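## Task

Take plate M59 out of plate nest N1 and put it on the block of real-time cycler Q1, lying flat within the block's locators, with its well A1 at the block corner labelled A1. Close Q1's lid over the plate using the LID key. Q1 is loose, so it has to finish in its original spot and orientation. Press START on Q1 so a run is in progress and still going at the end; a run that is on counts against you if anything you were required to fix is still wrong. Nothing may count as done if it stays in place only because the robot holds it. Finally release everything and move the arms away; contact with START or Q1's housing is still allowed as being clear.

## Robot and tools

ROBOT. Two 7-joint Franka FR3 arms, left_arm and right_arm, each carrying a Robotiq 140 two-finger gripper. Either arm may be parked out of the way. Base poses in the scene frame: left_arm at (-0.028, +0.411, 0) m, quat_wxyz (+1.000, 0, 0, +0.023); right_arm at (-0.008, -0.284, 0) m, quat_wxyz (+1.000, 0, 0, +0.015).

FRAME. One shared scene frame: origin on the table surface midway between the arms, +x out over the table, +z up, left_arm on the +y side. The words left and right are arm names, not image sides. end_effector_position is the point between the finger pads when closed; the fingers point along the gripper's +z and open along its y. Closed fingertips extend about 33 mm past that point, open ones about 9 mm; closing pushes the tips roughly 24 mm further out, so keep that margin above a surface. Printed hand positions can be off, more so at long reach.

CYCLER Q1. Facing it, the upper front keys from the left are STOP, CLEAR, LID, START. LID toggles the lid open/shut; LID and START ignore presses while the lid is still travelling. If the lid is obstructed it stops, the lamp goes red, and only CLEAR (which releases and opens it) restores LID and START. A blue lamp means a run is active. Q1 is not anchored, so avoid shoving it. On any labelled item, well A1 sits at the labelled short end, in the corner opposite the labelled long side.

TOOL execute_actions. Argument actions is a list holding zero or one entry. Empty list: just returns the current state. An action entry has rows (1 to 15 rows) and optional steps (up to 15, default 15; each step is 1/30 s; one row per step, the final row repeats to fill). A wait entry has only steps (up to 300), counted from the previous result, and your reply time eats into it. Optional pictures (boolean) toggles camera images. A refused call does nothing to the robot.

ROW LAYOUT. Each row is one flat list of 20 numbers, each in [-1, 1], always covering both arms: left_arm's 7 joint values, then its gripper position, force_limit, speed; then the same 10 for right_arm.

JOINT VALUES are offsets, not poses. They are measured from the joint angles in the most recent result that printed them (before any such result in a scene, and for later calls within one reply, from where the arm is when the action begins) — never from the previous row. So all zeros pulls the arm back to that reference; it is not a hold. Scale: 1.0 equals 1.427 rad for waist, shoulder, upper arm roll and elbow; 3.044 rad for forearm roll; 2.596 rad for wrist pitch; 3.91 rad for wrist roll. Joint ranges in column order (rad): waist -2.744 to 2.744, shoulder -1.784 to 1.784, upper arm roll -2.901 to 2.901, elbow -3.042 to -0.152, forearm roll -2.807 to 2.807, wrist pitch 0.544 to 4.517, wrist roll -3.016 to 3.016. Asking for more than 0.018 rad beyond an end gets the call refused; true ends may differ by up to 0.018 rad, and a request past the real end is clipped there, reported as "joint sent to its limit" (possibly about an earlier action). Speed is capped: per step the target stays within 0.248 rad (first four joints), 0.677 (forearm roll), 0.715 (wrist pitch), 1.54 (wrist roll) of the measured angle, and targets are scaled back if they would move the gripper more than 70 mm from where it is.

GRIPPER NUMBERS are absolute settings. position: +1 fully open (140 mm), about -0.8 pads touching, -1 close until blocked. force_limit: roughly 14 N at -1, 60 N at 0, 107 N at +1 (parts up to 40 mm wide). speed: about 30 mm/s at -1, 140 at 0, 250 at +1. To leave a gripper unchanged, resend its previous three numbers (0 is a real command). After closing with -1, confirm object_status = 2. Codes: 0 moving, 1 blocked while opening, 2 blocked while closing, 3 reached target or pads met. To squeeze harder while at 2, raise force_limit and flip position between -1 and -0.98. position_measured is in counts: 3 open, 230 pads met, not linear.

RESULTS. State line per arm: end_effector_position (m) and end_effector_quat_wxyz. Joint positions and Joint velocities blocks per arm (rad, rad/s). "joint command not followed": a clearance check altered targets; the rest of the row still ran. HELD marks steps where the row was partly or wholly not sent. MOTOR HOT warns of heating from holding loads; OVER-TEMPERATURE FAULT means brakes until cooled. After a result, arms keep heading to the last target until motion nearly stops or a step is HELD.

FAULTS AND CARE. Load limits: 85 N m for waist, shoulder, upper arm roll, elbow; 11 N m for forearm roll, wrist pitch, wrist roll. Contact force limit 85 N per arm, including held weight. Hitting either stops that arm for 10 s and drops the rest of the call. Avoid arm-to-arm contact, hard pushes, slams, dropping the plate, and anything leaving the table. Loose objects may get nudged occasionally.

CAMERAS. cam_head_left (896x504), cam_head_right (896x504), cam_left_wrist (504x504, fisheye), cam_right_wrist (504x504, fisheye), returned in that order. Head cameras sit near (-0.106, 0.128, 0.865) and (-0.087, -0.012, 0.856) looking down at the table; wrist camera poses follow the arm joints. Calibration is approximate.

OTHER TOOLS. zoom_image: camera (one of the four names) and region [x0, y0, x1, y1] in that image's pixels, top-left origin, at most 504 by 504. read_manual: section "licences", no motion. finished_scene: scene (1 to 2) ends and grades the current scene; irreversible.

Each tool is called after "Emit:" as name(argument=value, ...) on one line, values as JSON.

## Session

I'll start by looking at the scene.

Emit:
execute_actions(actions=[])

Scene clock: 0.00 s of 10800.00 s.
left_arm: end_effector_position=(+0.5644, +0.3529, +0.2164) position_measured=3 object_status=3 end_effector_quat_wxyz=(+0.303, -0.502, +0.625, -0.515) | right_arm: end_effector_position=(+0.3048, -0.4948, +0.1683) position_measured=3 object_status=3 end_effector_quat_wxyz=(+0.375, +0.816, -0.020, -0.439)
Joint positions: left_arm=[-1.981 -0.6    2.126 -2.795  0.446  4.158  0.325] | right_arm=[-0.112  0.386  0.067 -2.069 -0.684  1.358 -1.256]
Joint velocities: left_arm=[-0.     0.001  0.001 -0.001  0.001  0.    -0.001] | right_arm=[ 0.001 -0.001  0.    -0.001 -0.    -0.001 -0.001]

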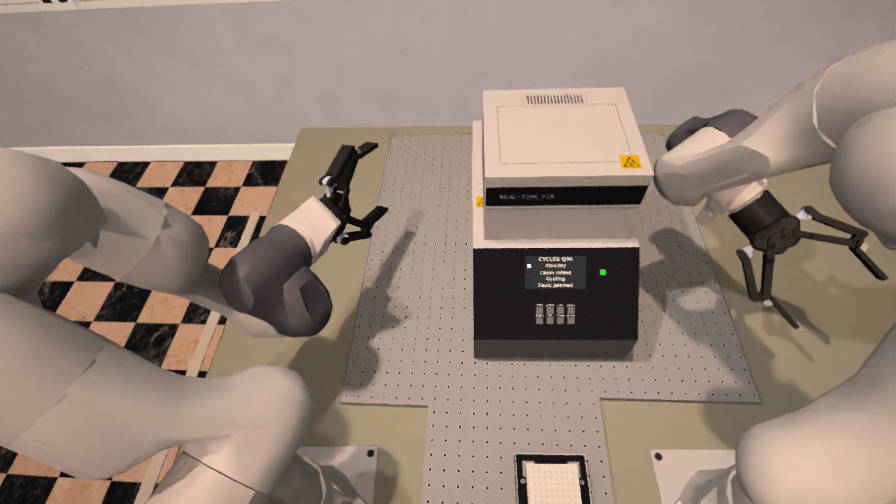

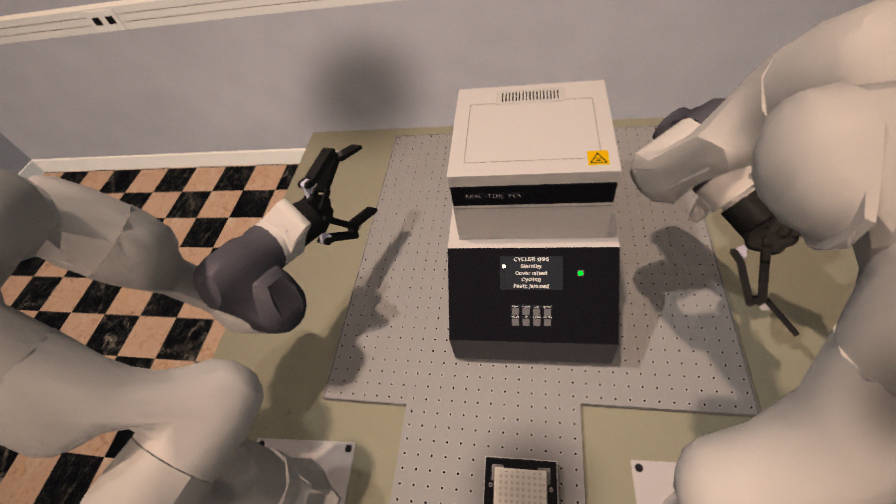

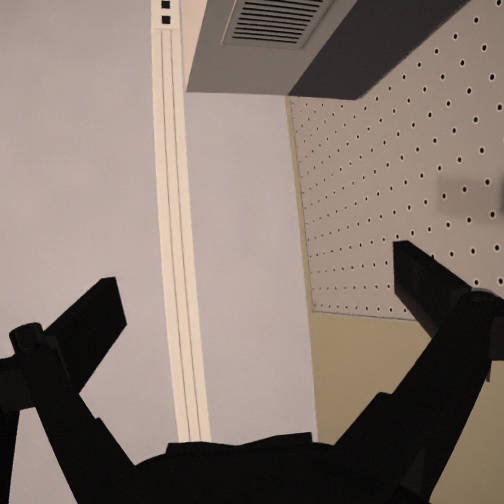

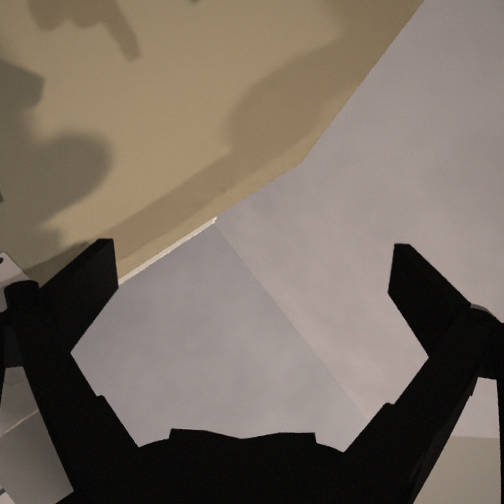

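Emit:
zoom_image(camera="cam_head_left", region=[460, 230, 660, 370])

Emit:
zoom_image(camera="cam_head_left", region=[490, 430, 620, 504])

Emit:
zoom_image(camera="cam_head_right", region=[460, 430, 590, 504])

Emit:
zoom_image(camera="cam_head_left", region=[450, 70, 690, 260])

Region (460, 230, 660, 370) of cam_head_left's 896x504 image, scaled by 2.520, with more detail than that image has; it fills the top 353 rows of this view, and the rest is white.

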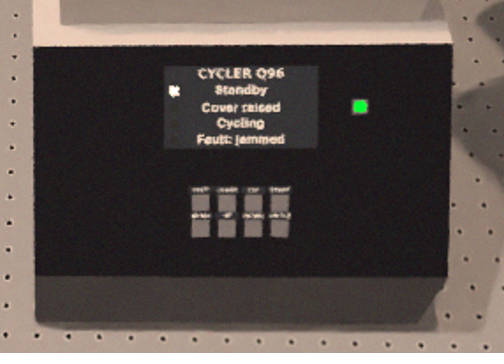

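Region (490, 430, 620, 504) of cam_head_left's 896x504 image, scaled by 3.877, with more detail than that image has; it fills the top 287 rows of this view, and the rest is white.

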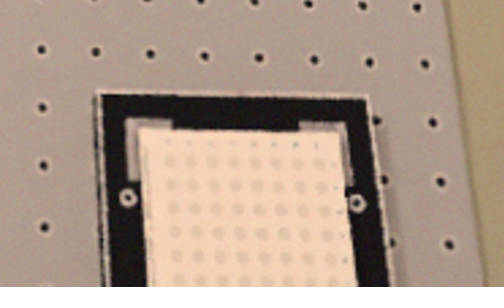

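Region (460, 430, 590, 504) of cam_head_right's 896x504 image, scaled by 3.877, with more detail than that image has; it fills the top 287 rows of this view, and the rest is white.

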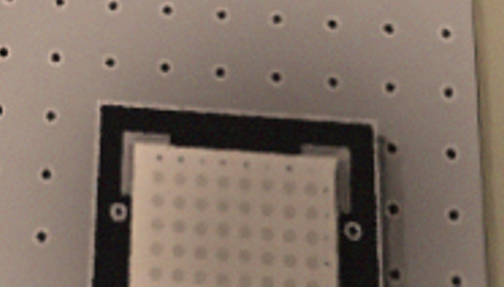

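Region (450, 70, 690, 260) of cam_head_left's 896x504 image, scaled by 2.100, with more detail than that image has; it fills the top 399 rows of this view, and the rest is white.

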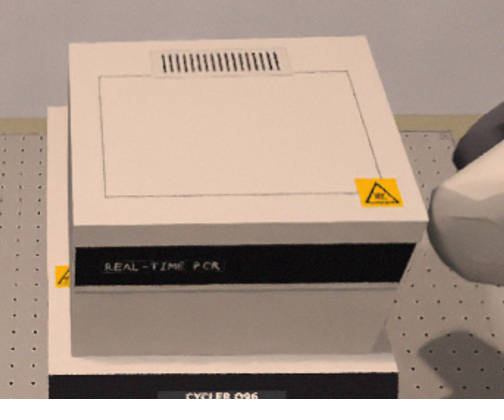

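Emit:
execute_actions(actions=[{"rows": [[0,0.3153,0,0.2768,-0.0329,-0.0963,0,1,0,0, 0,-0.4205,-0.047,0,0.0657,0,0,-1,0,0.5]], "steps": 15}], pictures=false)

Scene clock: 120.50 s of 10800.00 s.
left_arm: end_effector_position=(+0.6947, +0.4639, +0.4414) position_measured=3 object_status=3 end_effector_quat_wxyz=(+0.546, -0.382, +0.637, -0.388) | right_arm: end_effector_position=(+0.3236, -0.4673, +0.3521) position_measured=149 object_status=0 end_effector_quat_wxyz=(+0.268, +0.925, -0.179, -0.199)
Joint positions: left_arm=[-1.982 -0.155  2.125 -2.403  0.356  3.947  0.325] | right_arm=[-0.114 -0.223  0.003 -2.06  -0.491  1.361 -1.256]
Joint velocities: left_arm=[-0.01   0.102 -0.01   0.062 -0.044 -0.201 -0.001] | right_arm=[ 0.     0.058 -0.002 -0.082  0.041 -0.001  0.002]
Steps of this call (steps 1 to 90: nothing new was sent; then 117.00 s passed at rest; steps 91 to 105: all 15 steps of this action). Readings (joint positions | what the end effector reports):
91: left_arm=[-1.984 -0.579 2.128 -2.775 0.436 4.135 0.325] | right_arm=[-0.107 0.367 0.052 -2.077 -0.639 1.360 -1.256] | left_arm position_measured=3 object_status=3 | right_arm position_measured=3 object_status=0
92: left_arm=[-1.985 -0.544 2.128 -2.739 0.427 4.116 0.325] | right_arm=[-0.107 0.322 0.038 -2.085 -0.601 1.360 -1.256] | left_arm position_measured=3 object_status=3 | right_arm position_measured=12 object_status=0
94: left_arm=[-1.984 -0.473 2.129 -2.668 0.412 4.084 0.325] | right_arm=[-0.112 0.193 0.017 -2.083 -0.556 1.360 -1.256] | left_arm position_measured=3 object_status=3 | right_arm position_measured=33 object_status=0
98: left_arm=[-1.981 -0.329 2.130 -2.537 0.388 4.031 0.325] | right_arm=[-0.114 -0.080 0.004 -2.069 -0.513 1.361 -1.256] | left_arm position_measured=3 object_status=3 | right_arm position_measured=75 object_status=0
105: the state above

Emit:
execute_actions(actions=[{"rows": [[0,0,0,0.04,-0.01,-0.05,0,1,0,0, 0,-0.03,0,-0.03,0.015,0.015,0.01,-1,0,0.5],[0,0,0,0.09,-0.03,-0.12,-0.005,1,0,0, 0,-0.07,0,-0.065,0.03,0.03,0.02,-1,0,0.5],[0,0,0,0.14,-0.05,-0.2,-0.01,1,0,0, 0,-0.11,0,-0.1,0.05,0.05,0.035,-1,0,0.5],[0,0,0,0.2,-0.07,-0.3,-0.015,1,0,0, 0,-0.15,0,-0.14,0.07,0.07,0.045,-1,0,0.5],[0,0,0,0.25,-0.09,-0.4,-0.02,1,0,0, 0,-0.19,0,-0.175,0.085,0.09,0.06,-1,0,0.5],[0,0,0,0.2824,-0.1,-0.5,-0.025,1,0,0, 0,-0.23,0,-0.21,0.1,0.105,0.07,-1,0,0.5],[0,0,0,0.2824,-0.117,-0.6,-0.03,1,0,0, 0,-0.27,0,-0.245,0.12,0.125,0.083,-1,0,0.5],[0,0,0,0.2824,-0.117,-0.7,-0.032,1,0,0, 0,-0.31,0,-0.28,0.14,0.143,0.095,-1,0,0.5],[0,0,0,0.2824,-0.117,-0.8,-0.032,1,0,0, 0,-0.34,0,-0.31,0.153,0.158,0.105,-1,0,0.5],[0,0.0035,0,0.2824,-0.117,-0.904,-0.032,1,0,0, 0,-0.359,-0.002,-0.328,0.1613,0.1664,0.1105,-1,0,0.5]], "steps": 15}], pictures=false)

Emit:
execute_actions(actions=[{"steps": 15}], pictures=false)

Scene clock: 241.00 s of 10800.00 s.
left_arm: end_effector_position=(+0.7395, +0.5658, +0.3849) position_measured=3 object_status=3 end_effector_quat_wxyz=(+0.354, -0.606, +0.664, -0.259) | right_arm: end_effector_position=(+0.3036, -0.3207, +0.2995) position_measured=233 object_status=3 end_effector_quat_wxyz=(+0.025, +0.942, -0.333, -0.023)
Joint positions: left_arm=[-1.981 -0.151  2.125 -2.035  0.081  3.018  0.273] | right_arm=[-0.114 -0.728  0.002 -2.514 -0.035  1.728 -0.968]
Joint velocities: left_arm=[-0.    -0.    -0.001  0.111 -0.187 -1.282 -0.071] | right_arm=[ 0.001 -0.082 -0.    -0.145  0.282  0.364  0.46 ]
Steps of this call (steps 1 to 30: the robot went on to your last target; steps 31 to 90: nothing new was sent; then 117.00 s passed at rest; steps 91 to 105: all 15 steps of this action). Readings (joint positions | what the end effector reports):
91: left_arm=[-1.982 -0.154 2.125 -2.391 0.345 3.896 0.325] | right_arm=[-0.114 -0.224 0.002 -2.078 -0.478 1.368 -1.253] | left_arm position_measured=3 object_status=3 | right_arm position_measured=233 object_status=3
92: left_arm=[-1.983 -0.156 2.124 -2.361 0.328 3.851 0.323] | right_arm=[-0.114 -0.247 0.002 -2.102 -0.461 1.380 -1.246] | left_arm position_measured=3 object_status=3 | right_arm position_measured=233 object_status=3
94: left_arm=[-1.984 -0.157 2.123 -2.267 0.273 3.696 0.316] | right_arm=[-0.115 -0.328 0.001 -2.175 -0.397 1.424 -1.218] | left_arm position_measured=3 object_status=3 | right_arm position_measured=233 object_status=3
98: left_arm=[-1.981 -0.152 2.124 -2.099 0.157 3.370 0.295] | right_arm=[-0.114 -0.546 0.002 -2.355 -0.226 1.555 -1.126] | left_arm position_measured=3 object_status=3 | right_arm position_measured=233 object_status=3
105: the state above

Scene clock: 241.50 s of 10800.00 s.
left_arm: end_effector_position=(+0.6179, +0.5319, +0.2427) position_measured=3 object_status=3 end_effector_quat_wxyz=(+0.095, -0.680, +0.716, -0.121) | right_arm: end_effector_position=(+0.3193, -0.3122, +0.2997) position_measured=233 object_status=3 end_effector_quat_wxyz=(+0.003, +0.922, -0.388, -0.003)
Joint positions: left_arm=[-1.981 -0.151  2.125 -2.01   0.03   2.38   0.247] | right_arm=[-0.114 -0.733  0.002 -2.526 -0.003  1.785 -0.856]
Joint velocities: left_arm=[-0.    -0.002 -0.001  0.003 -0.046 -1.155 -0.035] | right_arm=[ 0.001 -0.001  0.001 -0.002  0.006  0.018  0.088]
Steps of this call (steps 1 to 15: the robot went on to your last target). Readings (joint positions | what the end effector reports):
1: left_arm=[-1.981 -0.151 2.125 -2.031 0.075 2.973 0.270] | right_arm=[-0.114 -0.730 0.002 -2.518 -0.027 1.738 -0.954] | left_arm position_measured=3 object_status=3 | right_arm position_measured=233 object_status=3
2: left_arm=[-1.981 -0.151 2.125 -2.028 0.069 2.929 0.268] | right_arm=[-0.114 -0.731 0.002 -2.521 -0.021 1.747 -0.941] | left_arm position_measured=3 object_status=3 | right_arm position_measured=233 object_status=3
4: left_arm=[-1.981 -0.151 2.125 -2.023 0.060 2.841 0.264] | right_arm=[-0.114 -0.732 0.002 -2.524 -0.013 1.761 -0.919] | left_arm position_measured=3 object_status=3 | right_arm position_measured=233 object_status=3
8: left_arm=[-1.981 -0.151 2.125 -2.016 0.046 2.671 0.257] | right_arm=[-0.114 -0.732 0.002 -2.525 -0.006 1.776 -0.887] | left_arm position_measured=3 object_status=3 | right_arm position_measured=233 object_status=3
15: the state above

Emit:
execute_actions(actions=[{"rows": [[0.01,-0.01,-0.03,-0.005,-0.0099,-0.3005,-0.02,1,0,0, 0.02,0,0,0,0,0.003,0.0082,-1,0,0.5],[0.03,-0.02,-0.08,-0.015,-0.0099,-0.3005,-0.03,1,0,0, 0.04,0,0,0,0,0.003,0.0082,-1,0,0.5],[0.05,-0.035,-0.14,-0.03,-0.0099,-0.3005,-0.04,1,0,0, 0.07,0,0,0,0,0.003,0.0082,-1,0,0.5],[0.07,-0.05,-0.21,-0.045,-0.0099,-0.3005,-0.05,1,0,0, 0.1,0,0,0,0,0.003,0.0082,-1,0,0.5],[0.09,-0.065,-0.3,-0.06,-0.0099,-0.3005,-0.06,1,0,0, 0.13,0,0,0,0,0.003,0.0082,-1,0,0.5],[0.11,-0.08,-0.4,-0.075,-0.0099,-0.3005,-0.0632,1,0,0, 0.16,0,0,0,0,0.003,0.0082,-1,0,0.5],[0.125,-0.095,-0.5,-0.09,-0.0099,-0.3005,-0.0632,1,0,0, 0.19,0,0,0,0,0.003,0.0082,-1,0,0.5],[0.14,-0.105,-1.0,-0.098,-0.0099,-0.3005,-0.0632,1,0,0, 0.22,-0.0015,0,-0.0016,0,0.003,0.0082,-1,0,0.5]], "steps": 15}], pictures=false)

Emit:
execute_actions(actions=[{"steps": 18}], pictures=false)

Emit:
execute_actions(actions=[{"rows": [[0.129,-0.143,-0.489,-0.151,0,0.1005,0,1,0,0, 0,0,0,0,0,0,0,-1,0,0.5]], "steps": 15}], pictures=false)

Scene clock: 276.23 s of 10800.00 s.
left_arm: end_effector_position=(+0.2912, +0.2165, +0.2277) position_measured=3 object_status=3 end_effector_quat_wxyz=(-0.237, -0.450, +0.854, +0.110) | right_arm: end_effector_position=(+0.3133, -0.2102, +0.2999) position_measured=233 object_status=3 end_effector_quat_wxyz=(+0.004, +0.967, -0.253, -0.000)
Joint positions: left_arm=[-1.786 -0.296  1.286 -2.142  0.003  1.603  0.068] | right_arm=[ 0.196 -0.733  0.005 -2.526 -0.003  1.789 -0.829]
Joint velocities: left_arm=[-0.046 -0.002 -1.759 -0.001 -0.006 -0.001 -0.16 ] | right_arm=[ 0.041  0.001 -0.01  -0.     0.001  0.001  0.001]
Steps of this call (steps 1 to 45: the robot went on to your last target; steps 46 to 110: nothing new was sent; then 30.57 s passed at rest; steps 111 to 125: all 15 steps of this action). Readings (joint positions | what the end effector reports):
111: left_arm=[-1.974 -0.153 2.115 -2.004 0.003 1.604 0.201] | right_arm=[-0.108 -0.733 0.000 -2.526 -0.002 1.788 -0.829] | left_arm position_measured=3 object_status=3 | right_arm position_measured=233 object_status=3
112: left_arm=[-1.958 -0.160 2.087 -2.010 0.003 1.604 0.194] | right_arm=[-0.094 -0.733 -0.001 -2.526 -0.003 1.789 -0.829] | left_arm position_measured=3 object_status=3 | right_arm position_measured=233 object_status=3
114: left_arm=[-1.914 -0.188 1.988 -2.034 0.003 1.604 0.172] | right_arm=[-0.041 -0.733 -0.003 -2.526 -0.003 1.789 -0.829] | left_arm position_measured=3 object_status=3 | right_arm position_measured=233 object_status=3
118: left_arm=[-1.836 -0.256 1.730 -2.104 0.003 1.604 0.123] | right_arm=[0.113 -0.733 -0.001 -2.526 -0.003 1.789 -0.829] | left_arm position_measured=3 object_status=3 | right_arm position_measured=233 object_status=3
125: the state above

Scene clock: 276.83 s of 10800.00 s.
left_arm: end_effector_position=(+0.1491, +0.0718, +0.2777) position_measured=3 object_status=3 end_effector_quat_wxyz=(-0.130, -0.226, +0.957, +0.126) | right_arm: end_effector_position=(+0.3131, -0.2097, +0.2999) position_measured=233 object_status=3 end_effector_quat_wxyz=(+0.003, +0.968, -0.253, -0.001)
Joint positions: left_arm=[-1.784 -0.299  0.698 -2.148  0.001  1.603  0.015] | right_arm=[ 0.199 -0.733  0.004 -2.526 -0.003  1.789 -0.829]
Joint velocities: left_arm=[ 0.027 -0.012  0.003 -0.001 -0.001  0.001 -0.036] | right_arm=[-0.001 -0.    -0.001 -0.001  0.     0.    -0.002]
Steps of this call (steps 1 to 18: the robot went on to your last target). Readings (joint positions | what the end effector reports):
1: left_arm=[-1.785 -0.297 1.223 -2.143 0.003 1.603 0.063] | right_arm=[0.197 -0.733 0.005 -2.526 -0.003 1.789 -0.829] | left_arm position_measured=3 object_status=3 | right_arm position_measured=233 object_status=3
2: left_arm=[-1.785 -0.297 1.161 -2.144 0.003 1.603 0.058] | right_arm=[0.198 -0.733 0.004 -2.526 -0.003 1.789 -0.829] | left_arm position_measured=3 object_status=3 | right_arm position_measured=233 object_status=3
4: left_arm=[-1.784 -0.297 1.036 -2.145 0.003 1.603 0.050] | right_arm=[0.198 -0.733 0.004 -2.526 -0.003 1.789 -0.829] | left_arm position_measured=3 object_status=3 | right_arm position_measured=233 object_status=3
8: left_arm=[-1.786 -0.297 0.796 -2.146 0.002 1.603 0.036] | right_arm=[0.198 -0.733 0.004 -2.526 -0.003 1.789 -0.829] | left_arm position_measured=3 object_status=3 | right_arm position_measured=233 object_status=3
18: the state above

Scene clock: 277.33 s of 10800.00 s.
left_arm: end_effector_position=(-0.0232, +0.0150, +0.2992) position_measured=3 object_status=3 end_effector_quat_wxyz=(+0.000, +0.002, +1.000, +0.007) | right_arm: end_effector_position=(+0.3131, -0.2097, +0.2999) position_measured=233 object_status=3 end_effector_quat_wxyz=(+0.003, +0.968, -0.253, -0.001)
Joint positions: left_arm=[-1.607 -0.5    0.002 -2.361  0.002  1.847  0.015] | right_arm=[ 0.199 -0.733  0.004 -2.526 -0.003  1.789 -0.829]
Joint velocities: left_arm=[ 0.066 -0.006 -0.012 -0.013 -0.001  0.083 -0.001] | right_arm=[-0.001  0.    -0.001 -0.    -0.    -0.001 -0.   ]
Steps of this call (steps 1 to 15: all 15 steps of this action). Readings (joint positions | what the end effector reports):
1: left_arm=[-1.723 -0.341 0.628 -2.208 0.003 1.652 0.015] | right_arm=[0.199 -0.733 0.004 -2.526 -0.003 1.789 -0.829] | left_arm position_measured=3 object_status=3 | right_arm position_measured=233 object_status=3
2: left_arm=[-1.677 -0.395 0.557 -2.266 0.003 1.687 0.015] | right_arm=[0.199 -0.733 0.004 -2.526 -0.003 1.789 -0.829] | left_arm position_measured=3 object_status=3 | right_arm position_measured=233 object_status=3
4: left_arm=[-1.626 -0.463 0.416 -2.320 0.003 1.741 0.015] | right_arm=[0.199 -0.733 0.004 -2.526 -0.003 1.789 -0.829] | left_arm position_measured=3 object_status=3 | right_arm position_measured=233 object_status=3
8: left_arm=[-1.606 -0.497 0.139 -2.347 0.003 1.804 0.015] | right_arm=[0.199 -0.733 0.004 -2.526 -0.003 1.789 -0.829] | left_arm position_measured=3 object_status=3 | right_arm position_measured=233 object_status=3
15: the state above

Emit:
execute_actions(actions=[{"rows": [[0.007,-0.0035,-0.0014,-0.0035,-0.0007,0.0054,0.0013,1,0,0, 0.02,0,0,0,0,0,0,-1,0,0.5],[0.007,-0.0035,-0.0014,-0.0035,-0.0007,0.0054,0.0013,1,0,0, 0.05,0,0,0,0,0,0,-1,0,0.5],[0.007,-0.0035,-0.0014,-0.0035,-0.0007,0.0054,0.0013,1,0,0, 0.09,0,0,0,0,0.005,0,-1,0,0.5],[0.007,-0.0035,-0.0014,-0.0035,-0.0007,0.0054,0.0013,1,0,0, 0.13,0.005,0,0,0,0.01,0,-1,0,0.5],[0.007,-0.0035,-0.0014,-0.0035,-0.0007,0.0054,0.0013,1,0,0, 0.17,0.015,0,0.003,0,0.015,0,-1,0,0.5],[0.007,-0.0035,-0.0014,-0.0035,-0.0007,0.0054,0.0013,1,0,0, 0.21,0.03,0,0.006,0,0.022,0,-1,0,0.5],[0.007,-0.0035,-0.0014,-0.0035,-0.0007,0.0054,0.0013,1,0,0, 0.25,0.045,0,0.01,0,0.03,0,-1,0,0.5],[0.007,-0.0035,-0.0014,-0.0035,-0.0007,0.0054,0.0013,1,0,0, 0.285,0.06,0,0.014,0,0.037,0,-1,0,0.5],[0.007,-0.0035,-0.0014,-0.0035,-0.0007,0.0054,0.0013,1,0,0, 0.315,0.078,0,0.018,0,0.044,0,-1,0,0.5],[0.007,-0.0035,-0.0014,-0.0035,-0.0007,0.0054,0.0013,1,0,0, 0.335,0.095,0,0.022,0,0.05,0,-1,0,0.5],[0.007,-0.0035,-0.0014,-0.0035,-0.0007,0.0054,0.0013,1,0,0, 0.35,0.112,0,0.026,0,0.056,0,-1,0,0.5],[0.007,-0.0035,-0.0014,-0.0035,-0.0007,0.0054,0.0013,1,0,0, 0.36,0.128,0,0.03,0,0.061,0,-1,0,0.5],[0.007,-0.0035,-0.0014,-0.0035,-0.0007,0.0054,0.0013,1,0,0, 0.3627,0.142,0,0.033,0,0.065,0,-1,0,0.5],[0.007,-0.0035,-0.0014,-0.0035,-0.0007,0.0054,0.0013,1,0,0, 0.3627,0.1537,-0.0028,0.0351,0.001,0.0667,0.0013,-1,0,0.5]], "steps": 15}], pictures=false)

Emit:
execute_actions(actions=[{"steps": 12}])

Scene clock: 317.30 s of 10800.00 s.
left_arm: end_effector_position=(-0.0200, +0.0118, +0.3000) position_measured=3 object_status=3 end_effector_quat_wxyz=(+0.001, -0.002, +1.000, +0.000) | right_arm: end_effector_position=(+0.2705, -0.0330, +0.2622) position_measured=233 object_status=3 end_effector_quat_wxyz=(+0.012, +1.000, -0.002, -0.009)
Joint positions: left_arm=[-1.599 -0.503  0.001 -2.365  0.002  1.861  0.016] | right_arm=[ 0.701 -0.54   0.007 -2.484 -0.003  1.916 -0.829]
Joint velocities: left_arm=[-0.     0.    -0.     0.     0.001  0.001  0.001] | right_arm=[ 0.211  0.436 -0.012  0.036  0.008  0.251 -0.001]
Steps of this call (steps 1 to 30: the robot went on to your last target; steps 31 to 90: nothing new was sent; then 36.47 s passed at rest; steps 91 to 105: all 15 steps of this action). Readings (joint positions | what the end effector reports):
91: left_arm=[-1.600 -0.502 0.001 -2.363 0.002 1.861 0.015] | right_arm=[0.205 -0.733 0.002 -2.526 -0.003 1.789 -0.829] | left_arm position_measured=3 object_status=3 | right_arm position_measured=233 object_status=3
92: left_arm=[-1.600 -0.502 0.001 -2.364 0.002 1.861 0.015] | right_arm=[0.222 -0.733 -0.000 -2.526 -0.004 1.789 -0.829] | left_arm position_measured=3 object_status=3 | right_arm position_measured=233 object_status=3
94: left_arm=[-1.599 -0.503 0.001 -2.364 0.002 1.861 0.015] | right_arm=[0.291 -0.732 -0.003 -2.526 -0.004 1.794 -0.829] | left_arm position_measured=3 object_status=3 | right_arm position_measured=233 object_status=3
98: left_arm=[-1.599 -0.503 0.001 -2.365 0.002 1.861 0.015] | right_arm=[0.494 -0.689 -0.000 -2.514 -0.004 1.829 -0.829] | left_arm position_measured=3 object_status=3 | right_arm position_measured=233 object_status=3
105: the state above

Scene clock: 317.70 s of 10800.00 s.
left_arm: end_effector_position=(-0.0200, +0.0118, +0.2999) position_measured=3 object_status=3 end_effector_quat_wxyz=(+0.001, -0.001, +1.000, +0.000) | right_arm: end_effector_position=(+0.2776, -0.0218, +0.2587) position_measured=233 object_status=3 end_effector_quat_wxyz=(+0.004, +1.000, +0.002, -0.002)
Joint positions: left_arm=[-1.599 -0.503  0.001 -2.365  0.002  1.861  0.016] | right_arm=[ 0.714 -0.515  0.002 -2.478 -0.003  1.954 -0.828]
Joint velocities: left_arm=[ 0.001 -0.001  0.     0.001  0.    -0.001 -0.002] | right_arm=[ 0.001  0.001 -0.     0.001  0.     0.025  0.001]
Steps of this call (steps 1 to 12: the robot went on to your last target). Readings (joint positions | what the end effector reports):
1: left_arm=[-1.599 -0.503 0.001 -2.365 0.002 1.861 0.016] | right_arm=[0.707 -0.528 0.006 -2.484 -0.003 1.923 -0.829] | left_arm position_measured=3 object_status=3 | right_arm position_measured=233 object_status=3
2: left_arm=[-1.599 -0.503 0.001 -2.365 0.002 1.861 0.016] | right_arm=[0.710 -0.521 0.005 -2.483 -0.003 1.929 -0.829] | left_arm position_measured=3 object_status=3 | right_arm position_measured=233 object_status=3
4: left_arm=[-1.599 -0.503 0.001 -2.365 0.002 1.861 0.016] | right_arm=[0.713 -0.516 0.004 -2.482 -0.003 1.938 -0.829] | left_arm position_measured=3 object_status=3 | right_arm position_measured=233 object_status=3
8: left_arm=[-1.599 -0.503 0.001 -2.365 0.002 1.861 0.016] | right_arm=[0.714 -0.515 0.002 -2.479 -0.003 1.949 -0.829] | left_arm position_measured=3 object_status=3 | right_arm position_measured=233 object_status=3
12: the state above
camera_calibration (this result's frames):
cam_left_wrist: T_world_to_cam=[[0.113123, 0.993112, -0.0305246, 0.00129609], [0.953909, -0.09996, 0.282959, -0.0462227], [0.277959, -0.0611268, -0.958646, 0.486314], [0, 0, 0, 1]] pos_world=[-0.0912297, 0.0238192, 0.479321]
cam_right_wrist: T_world_to_cam=[[0.0300691, -0.999313, -0.0216832, -0.0223521], [-0.942003, -0.0355856, 0.333713, 0.186445], [-0.334255, 0.0103912, -0.942425, 0.523015], [0, 0, 0, 1]] pos_world=[0.351124, -0.0211367, 0.430199]

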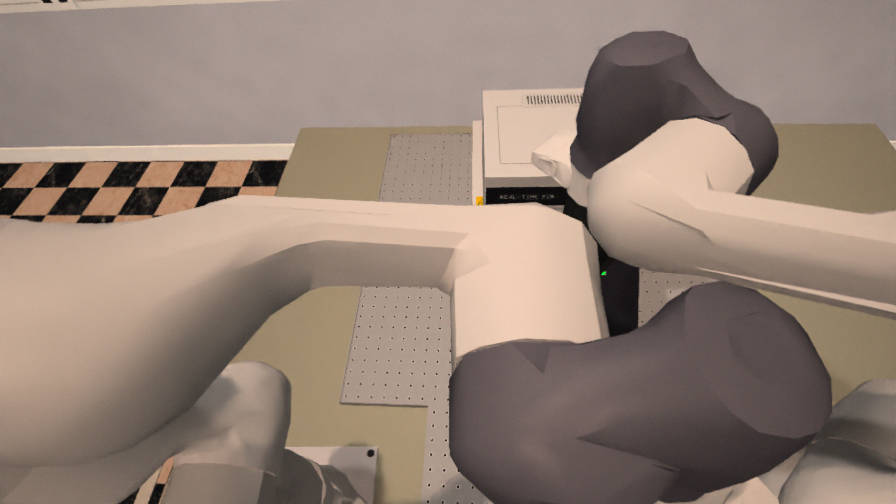

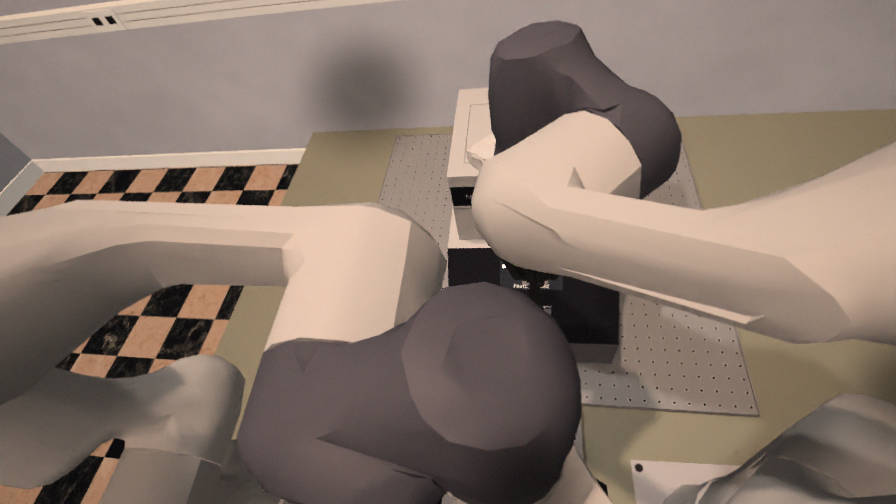

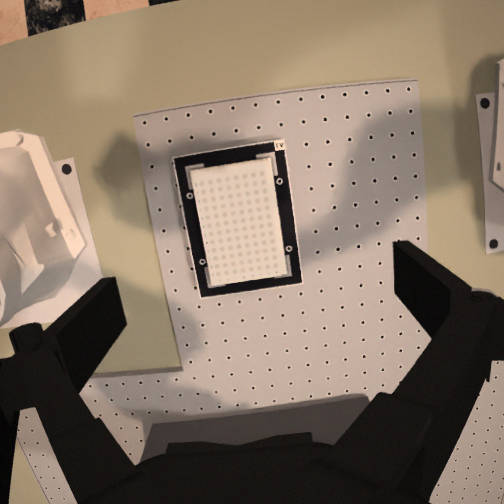

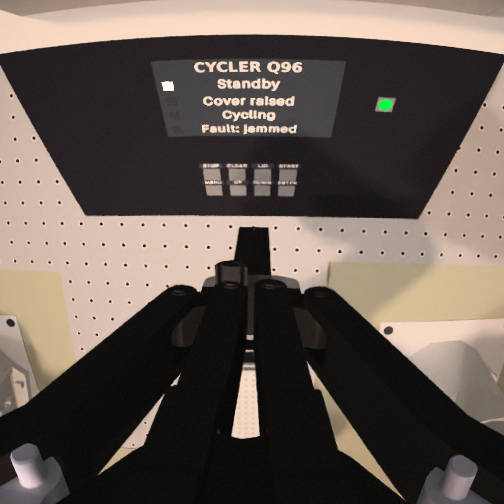

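Emit:
zoom_image(camera="cam_left_wrist", region=[150, 125, 330, 305])

Emit:
zoom_image(camera="cam_right_wrist", region=[180, 140, 320, 280])

Region (150, 125, 330, 305) of cam_left_wrist's 504x504 image, scaled by 2.800, with more detail than that image has.

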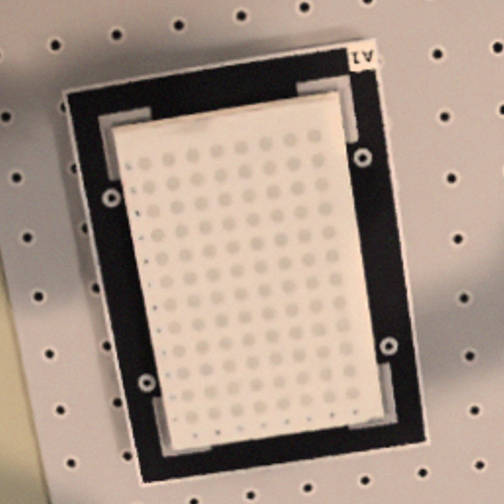

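Region (180, 140, 320, 280) of cam_right_wrist's 504x504 image, scaled by 3.600, with more detail than that image has.

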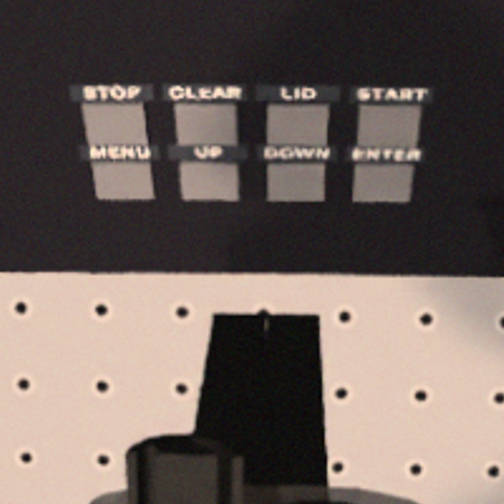

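Emit:
execute_actions(actions=[{"rows": [[0.003,0.012,0,-0.012,0,0.016,0,1,0,0, -0.003,0.005,0,-0.007,0,0.01,-0.002,-1,0,0.5],[0.006,0.025,0,-0.025,0,0.033,0,1,0,0, -0.007,0.01,0,-0.015,0,0.018,-0.004,-1,0,0.5],[0.009,0.037,0,-0.037,0,0.05,0,1,0,0, -0.01,0.014,0,-0.023,0,0.026,-0.006,-1,0,0.5],[0.012,0.05,0,-0.05,0,0.066,0,1,0,0, -0.014,0.019,0,-0.03,0,0.034,-0.008,-1,0,0.5],[0.016,0.062,0,-0.062,0,0.082,0,1,0,0, -0.017,0.024,0,-0.038,0,0.042,-0.01,-1,0,0.5],[0.019,0.074,0,-0.074,0,0.096,0,1,0,0, -0.02,0.028,0,-0.046,0,0.05,-0.0121,-1,0,0.5],[0.022,0.086,0,-0.087,0,0.105,0,1,0,0, -0.024,0.033,0,-0.053,0,0.056,-0.0121,-1,0,0.5],[0.025,0.0988,-0.0007,-0.0994,-0.0007,0.1093,0,1,0,0, -0.0271,0.038,-0.0014,-0.061,0.001,0.0579,-0.0121,-1,0,0.5]], "steps": 15}], pictures=false)

Emit:
execute_actions(actions=[{"steps": 15}])

Scene clock: 438.20 s of 10800.00 s.
left_arm: end_effector_position=(-0.0062, +0.0019, +0.1964) position_measured=3 object_status=3 end_effector_quat_wxyz=(+0.000, -0.018, +1.000, +0.018) | right_arm: end_effector_position=(+0.2878, -0.0320, +0.2092) position_measured=233 object_status=3 end_effector_quat_wxyz=(+0.007, +1.000, -0.001, -0.006)
Joint positions: left_arm=[-1.565 -0.36   0.001 -2.507  0.002  2.111  0.016] | right_arm=[ 0.678 -0.461  0.001 -2.563 -0.002  2.084 -0.859]
Joint velocities: left_arm=[ 0.004 -0.008 -0.001  0.001 -0.001  0.18   0.001] | right_arm=[-0.004 -0.001  0.002 -0.    -0.     0.095 -0.038]
Steps of this call (steps 1 to 30: the robot went on to your last target; steps 31 to 90: nothing new was sent; then 117.00 s passed at rest; steps 91 to 105: all 15 steps of this action). Readings (joint positions | what the end effector reports):
91: left_arm=[-1.598 -0.502 0.001 -2.368 0.002 1.868 0.016] | right_arm=[0.714 -0.515 0.001 -2.479 -0.003 1.961 -0.829] | left_arm position_measured=3 object_status=3 | right_arm position_measured=233 object_status=3
92: left_arm=[-1.596 -0.497 0.001 -2.374 0.002 1.882 0.016] | right_arm=[0.712 -0.513 0.002 -2.483 -0.003 1.968 -0.830] | left_arm position_measured=3 object_status=3 | right_arm position_measured=233 object_status=3
94: left_arm=[-1.591 -0.474 0.001 -2.398 0.002 1.924 0.016] | right_arm=[0.705 -0.505 0.002 -2.498 -0.003 1.988 -0.834] | left_arm position_measured=3 object_status=3 | right_arm position_measured=233 object_status=3
98: left_arm=[-1.574 -0.402 0.001 -2.467 0.002 2.030 0.016] | right_arm=[0.687 -0.478 0.001 -2.540 -0.002 2.042 -0.846] | left_arm position_measured=3 object_status=3 | right_arm position_measured=233 object_status=3
105: the state above

Scene clock: 438.70 s of 10800.00 s.
left_arm: end_effector_position=(-0.0057, -0.0072, +0.1990) position_measured=3 object_status=3 end_effector_quat_wxyz=(+0.001, -0.018, +1.000, +0.003) | right_arm: end_effector_position=(+0.2914, -0.0290, +0.2104) position_measured=233 object_status=3 end_effector_quat_wxyz=(+0.002, +1.000, +0.003, -0.001)
Joint positions: left_arm=[-1.565 -0.361  0.001 -2.507  0.002  2.139  0.016] | right_arm=[ 0.677 -0.461  0.001 -2.563 -0.002  2.099 -0.869]
Joint velocities: left_arm=[ 0.001 -0.     0.001  0.     0.001  0.009  0.   ] | right_arm=[ 0.001 -0.001  0.001 -0.001  0.     0.004 -0.008]
Steps of this call (steps 1 to 15: the robot went on to your last target). Readings (joint positions | what the end effector reports):
1: left_arm=[-1.565 -0.360 0.001 -2.507 0.002 2.117 0.016] | right_arm=[0.677 -0.461 0.001 -2.563 -0.002 2.087 -0.861] | left_arm position_measured=3 object_status=3 | right_arm position_measured=233 object_status=3
2: left_arm=[-1.565 -0.360 0.001 -2.507 0.002 2.121 0.016] | right_arm=[0.677 -0.461 0.001 -2.563 -0.002 2.089 -0.862] | left_arm position_measured=3 object_status=3 | right_arm position_measured=233 object_status=3
4: left_arm=[-1.565 -0.361 0.001 -2.507 0.002 2.128 0.016] | right_arm=[0.677 -0.461 0.001 -2.563 -0.002 2.093 -0.863] | left_arm position_measured=3 object_status=3 | right_arm position_measured=233 object_status=3
8: left_arm=[-1.565 -0.361 0.001 -2.507 0.002 2.135 0.016] | right_arm=[0.677 -0.461 0.001 -2.563 -0.002 2.097 -0.866] | left_arm position_measured=3 object_status=3 | right_arm position_measured=233 object_status=3
15: the state above
camera_calibration (this result's frames):
cam_left_wrist: T_world_to_cam=[[0.0802535, 0.996466, -0.0247848, 0.0141618], [0.956758, -0.0700332, 0.28233, -0.0328718], [0.279596, -0.046371, -0.958997, 0.384565], [0, 0, 0, 1]] pos_world=[-0.0772091, 0.00141876, 0.378428]
cam_right_wrist: T_world_to_cam=[[0.0323788, -0.999123, -0.0265396, -0.030693], [-0.943067, -0.0393351, 0.330269, 0.216241], [-0.331024, 0.0143348, -0.943513, 0.481587], [0, 0, 0, 1]] pos_world=[0.36434, -0.0290636, 0.382151]

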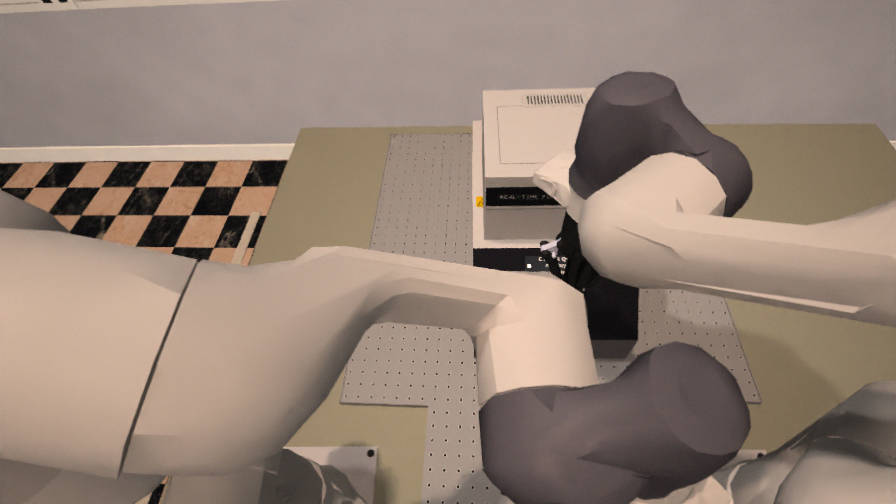

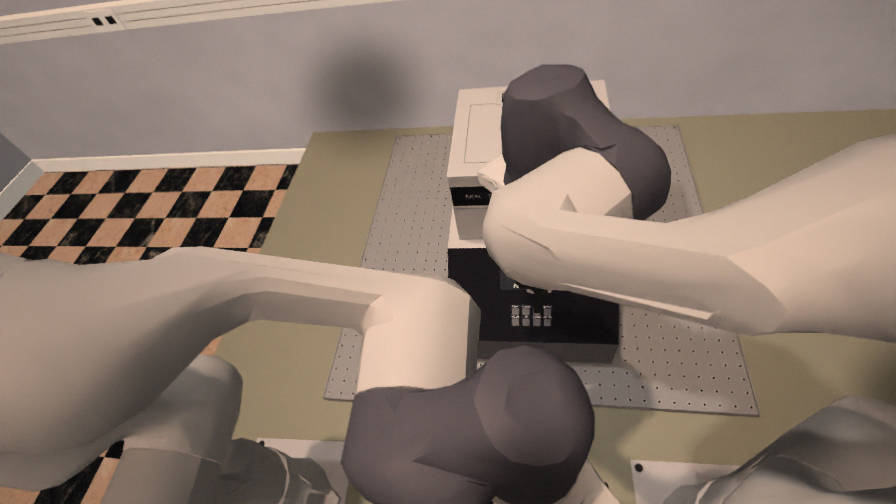

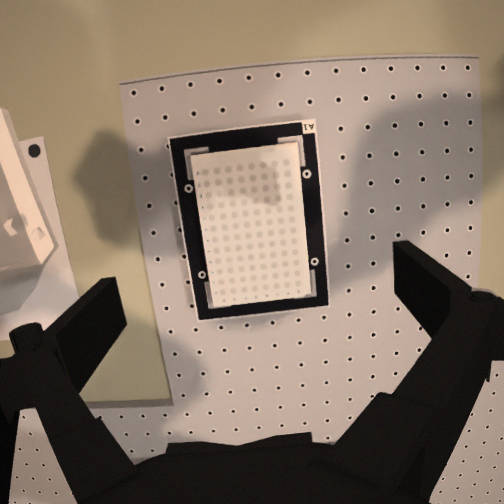

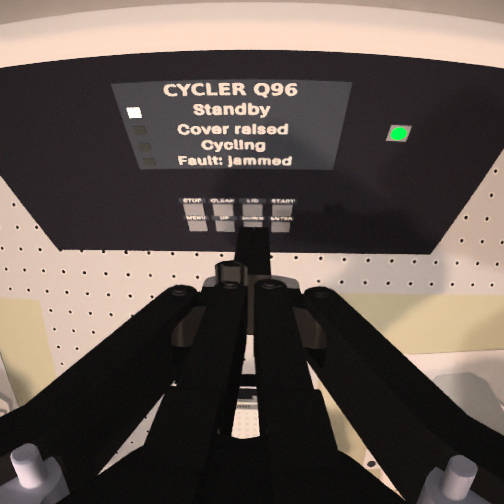

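Emit:
zoom_image(camera="cam_right_wrist", region=[170, 170, 310, 270])

Emit:
zoom_image(camera="cam_left_wrist", region=[150, 110, 350, 330])

Region (170, 170, 310, 270) of cam_right_wrist's 504x504 image, scaled by 3.600, with more detail than that image has; it fills the top 360 rows of this view, and the rest is white.

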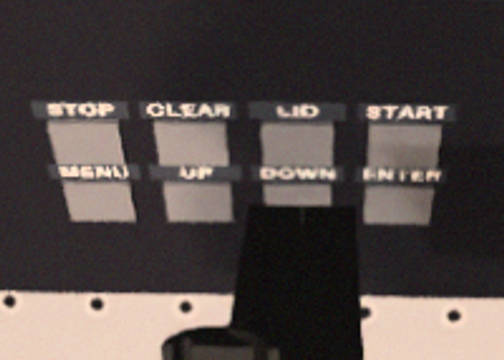

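Region (150, 110, 350, 330) of cam_left_wrist's 504x504 image, scaled by 2.291, with more detail than that image has; it fills the left 458 columns of this view, and the rest is white.

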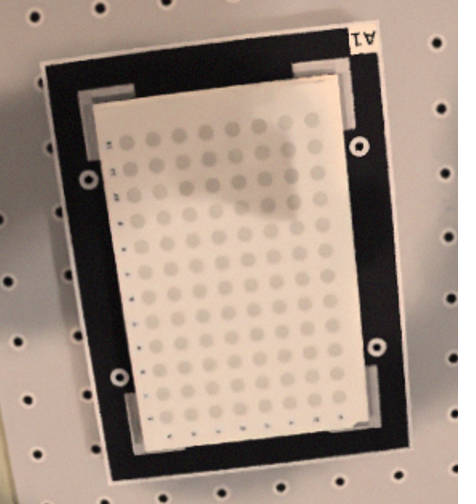

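Emit:
execute_actions(actions=[{"rows": [[0,0,0,0,0,0.002,0,1,0,0, 0.001,0.005,0,-0.007,0,0.01,0,-1,0,0.5],[0,0,0,0,0,0.002,0,1,0,0, 0.002,0.01,0,-0.015,0,0.02,0,-1,0,0.5],[0,0,0,0,0,0.002,0,1,0,0, 0.003,0.016,0,-0.023,0,0.03,0,-1,0,0.5],[0,0,0,0,0,0.002,0,1,0,0, 0.004,0.021,0,-0.03,0,0.039,0,-1,0,0.5],[0,0,0,0,0,0.002,0,1,0,0, 0.005,0.026,0,-0.038,0,0.047,0,-1,0,0.5],[0,0,0,0,0,0.002,0,1,0,0, 0.0054,0.031,0,-0.046,0,0.053,0,-1,0,0.5],[0,0,0,0,0,0.002,0,1,0,0, 0.0054,0.037,0,-0.053,0,0.057,0,-1,0,0.5],[0,0,0,0,0,0.002,0,1,0,0, 0.0054,0.0419,-0.0014,-0.061,0.0013,0.0581,0,-1,0,0.5]], "steps": 15}], pictures=false)

Emit:
execute_actions(actions=[{"steps": 15}])

Scene clock: 518.47 s of 10800.00 s.
left_arm: end_effector_position=(-0.0056, -0.0077, +0.1992) position_measured=3 object_status=3 end_effector_quat_wxyz=(+0.001, -0.018, +1.000, +0.002) | right_arm: end_effector_position=(+0.2825, -0.0333, +0.1605) position_measured=233 object_status=3 end_effector_quat_wxyz=(+0.008, +1.000, +0.007, -0.009)
Joint positions: left_arm=[-1.564 -0.361  0.001 -2.507  0.002  2.141  0.016] | right_arm=[ 0.683 -0.404  0.    -2.648 -0.001  2.22  -0.871]
Joint velocities: left_arm=[ 0.     0.001  0.    -0.001  0.001  0.     0.001] | right_arm=[ 0.    -0.007  0.    -0.009  0.001  0.008  0.001]
Steps of this call (steps 1 to 15: the robot went on to your last target; steps 16 to 90: nothing new was sent; then 76.27 s passed at rest; steps 91 to 105: all 15 steps of this action). Readings (joint positions | what the end effector reports):
91: left_arm=[-1.564 -0.361 0.001 -2.507 0.002 2.141 0.016] | right_arm=[0.677 -0.461 0.001 -2.565 -0.002 2.104 -0.871] | left_arm position_measured=3 object_status=3 | right_arm position_measured=233 object_status=3
92: left_arm=[-1.564 -0.361 0.001 -2.507 0.002 2.141 0.016] | right_arm=[0.677 -0.459 0.001 -2.569 -0.002 2.112 -0.871] | left_arm position_measured=3 object_status=3 | right_arm position_measured=233 object_status=3
94: left_arm=[-1.564 -0.361 0.001 -2.507 0.002 2.141 0.016] | right_arm=[0.679 -0.449 0.001 -2.583 -0.002 2.136 -0.871] | left_arm position_measured=3 object_status=3 | right_arm position_measured=233 object_status=3
98: left_arm=[-1.564 -0.361 0.001 -2.507 0.002 2.141 0.016] | right_arm=[0.683 -0.420 0.001 -2.625 -0.002 2.191 -0.871] | left_arm position_measured=3 object_status=3 | right_arm position_measured=233 object_status=3
105: the state above

Scene clock: 518.97 s of 10800.00 s.
left_arm: end_effector_position=(-0.0056, -0.0078, +0.1992) position_measured=3 object_status=3 end_effector_quat_wxyz=(+0.001, -0.018, +1.000, +0.002) | right_arm: end_effector_position=(+0.2825, -0.0333, +0.1605) position_measured=233 object_status=3 end_effector_quat_wxyz=(+0.008, +1.000, +0.007, -0.009)
Joint positions: left_arm=[-1.564 -0.361  0.001 -2.507  0.002  2.141  0.016] | right_arm=[ 0.683 -0.405  0.    -2.649 -0.001  2.22  -0.871]
Joint velocities: left_arm=[ 0.001  0.001 -0.     0.    -0.     0.     0.   ] | right_arm=[ 0.001 -0.001 -0.001 -0.    -0.     0.    -0.001]
Steps of this call (steps 1 to 15: the robot went on to your last target). Readings (joint positions | what the end effector reports):
1: left_arm=[-1.564 -0.361 0.001 -2.507 0.002 2.141 0.016] | right_arm=[0.683 -0.404 0.000 -2.648 -0.001 2.220 -0.871] | left_arm position_measured=3 object_status=3 | right_arm position_measured=233 object_status=3
2: left_arm=[-1.564 -0.361 0.001 -2.507 0.002 2.141 0.016] | right_arm=[0.683 -0.404 0.000 -2.648 -0.001 2.220 -0.871] | left_arm position_measured=3 object_status=3 | right_arm position_measured=233 object_status=3
4: left_arm=[-1.564 -0.361 0.001 -2.507 0.002 2.141 0.016] | right_arm=[0.683 -0.404 0.000 -2.649 -0.001 2.220 -0.871] | left_arm position_measured=3 object_status=3 | right_arm position_measured=233 object_status=3
8: left_arm=[-1.564 -0.361 0.001 -2.507 0.002 2.141 0.016] | right_arm=[0.683 -0.405 0.000 -2.649 -0.001 2.220 -0.871] | left_arm position_measured=3 object_status=3 | right_arm position_measured=233 object_status=3
15: the state above
All arms were judged still, so your last target was given up. Only a new action makes them travel on or press farther. Fingers that are still opening or closing keep moving.
camera_calibration (this result's frames):
cam_left_wrist: T_world_to_cam=[[0.0802067, 0.996425, -0.0265407, 0.0150486], [0.956735, -0.0694861, 0.282541, -0.0330506], [0.279687, -0.0480541, -0.958888, 0.384681], [0, 0, 0, 1]] pos_world=[-0.0771765, 0.00119412, 0.378603]
cam_right_wrist: T_world_to_cam=[[0.0394807, -0.99911, -0.0148314, -0.0399355], [-0.937264, -0.0421739, 0.34606, 0.21983], [-0.346378, 0.000238199, -0.938095, 0.43459], [0, 0, 0, 1]] pos_world=[0.358148, -0.0307324, 0.33102]

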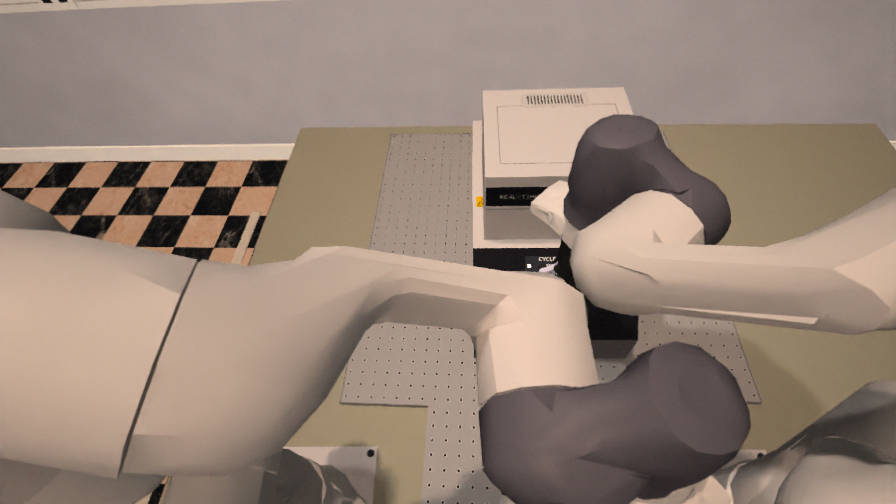

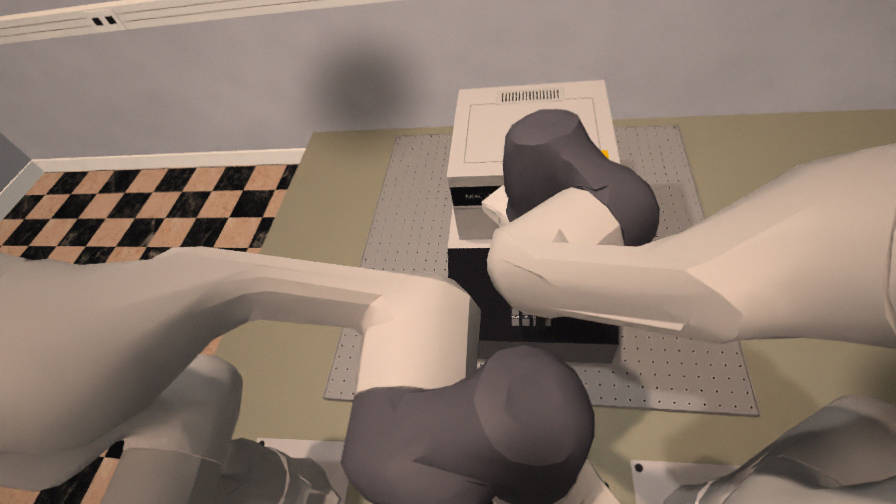

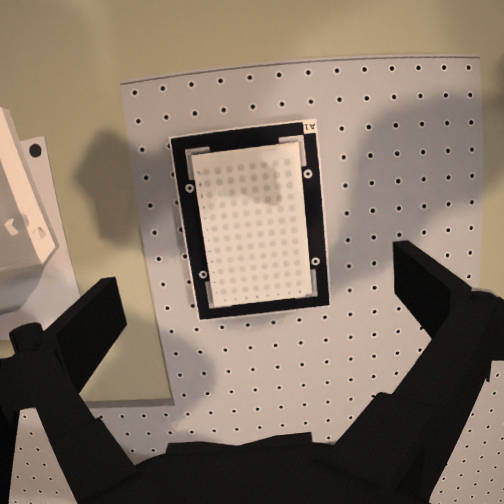

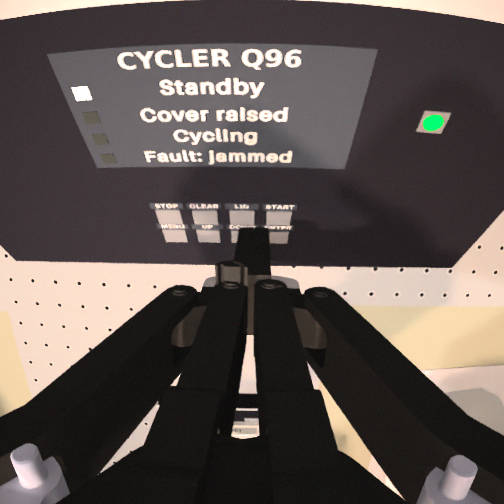

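Emit:
zoom_image(camera="cam_right_wrist", region=[145, 190, 315, 280])

Emit:
zoom_image(camera="cam_head_right", region=[440, 170, 640, 370])

Region (145, 190, 315, 280) of cam_right_wrist's 504x504 image, scaled by 2.965, with more detail than that image has; it fills the top 267 rows of this view, and the rest is white.

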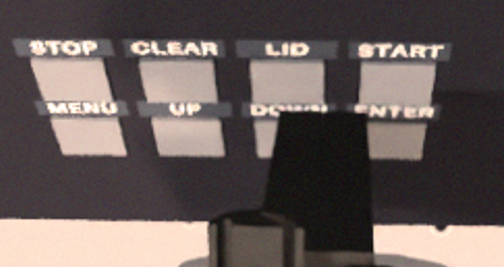

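Region (440, 170, 640, 370) of cam_head_right's 896x504 image, scaled by 2.520, with more detail than that image has.

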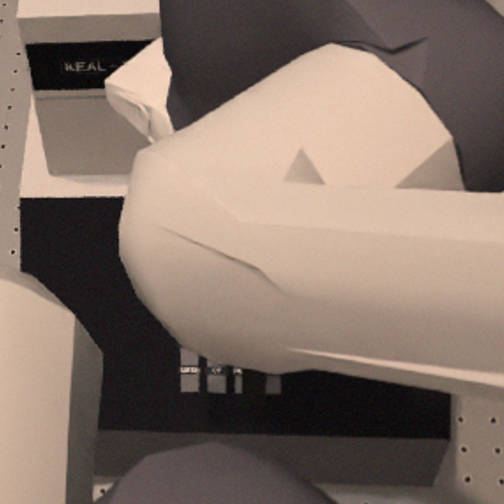

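Emit:
zoom_image(camera="cam_left_wrist", region=[60, 220, 460, 340])

Region (60, 220, 460, 340) of cam_left_wrist's 504x504 image, scaled by 1.260, with more detail than that image has; it fills the top 151 rows of this view, and the rest is white.

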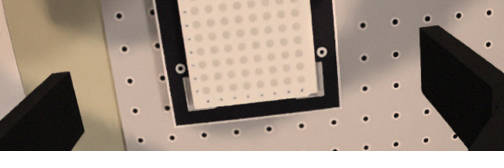

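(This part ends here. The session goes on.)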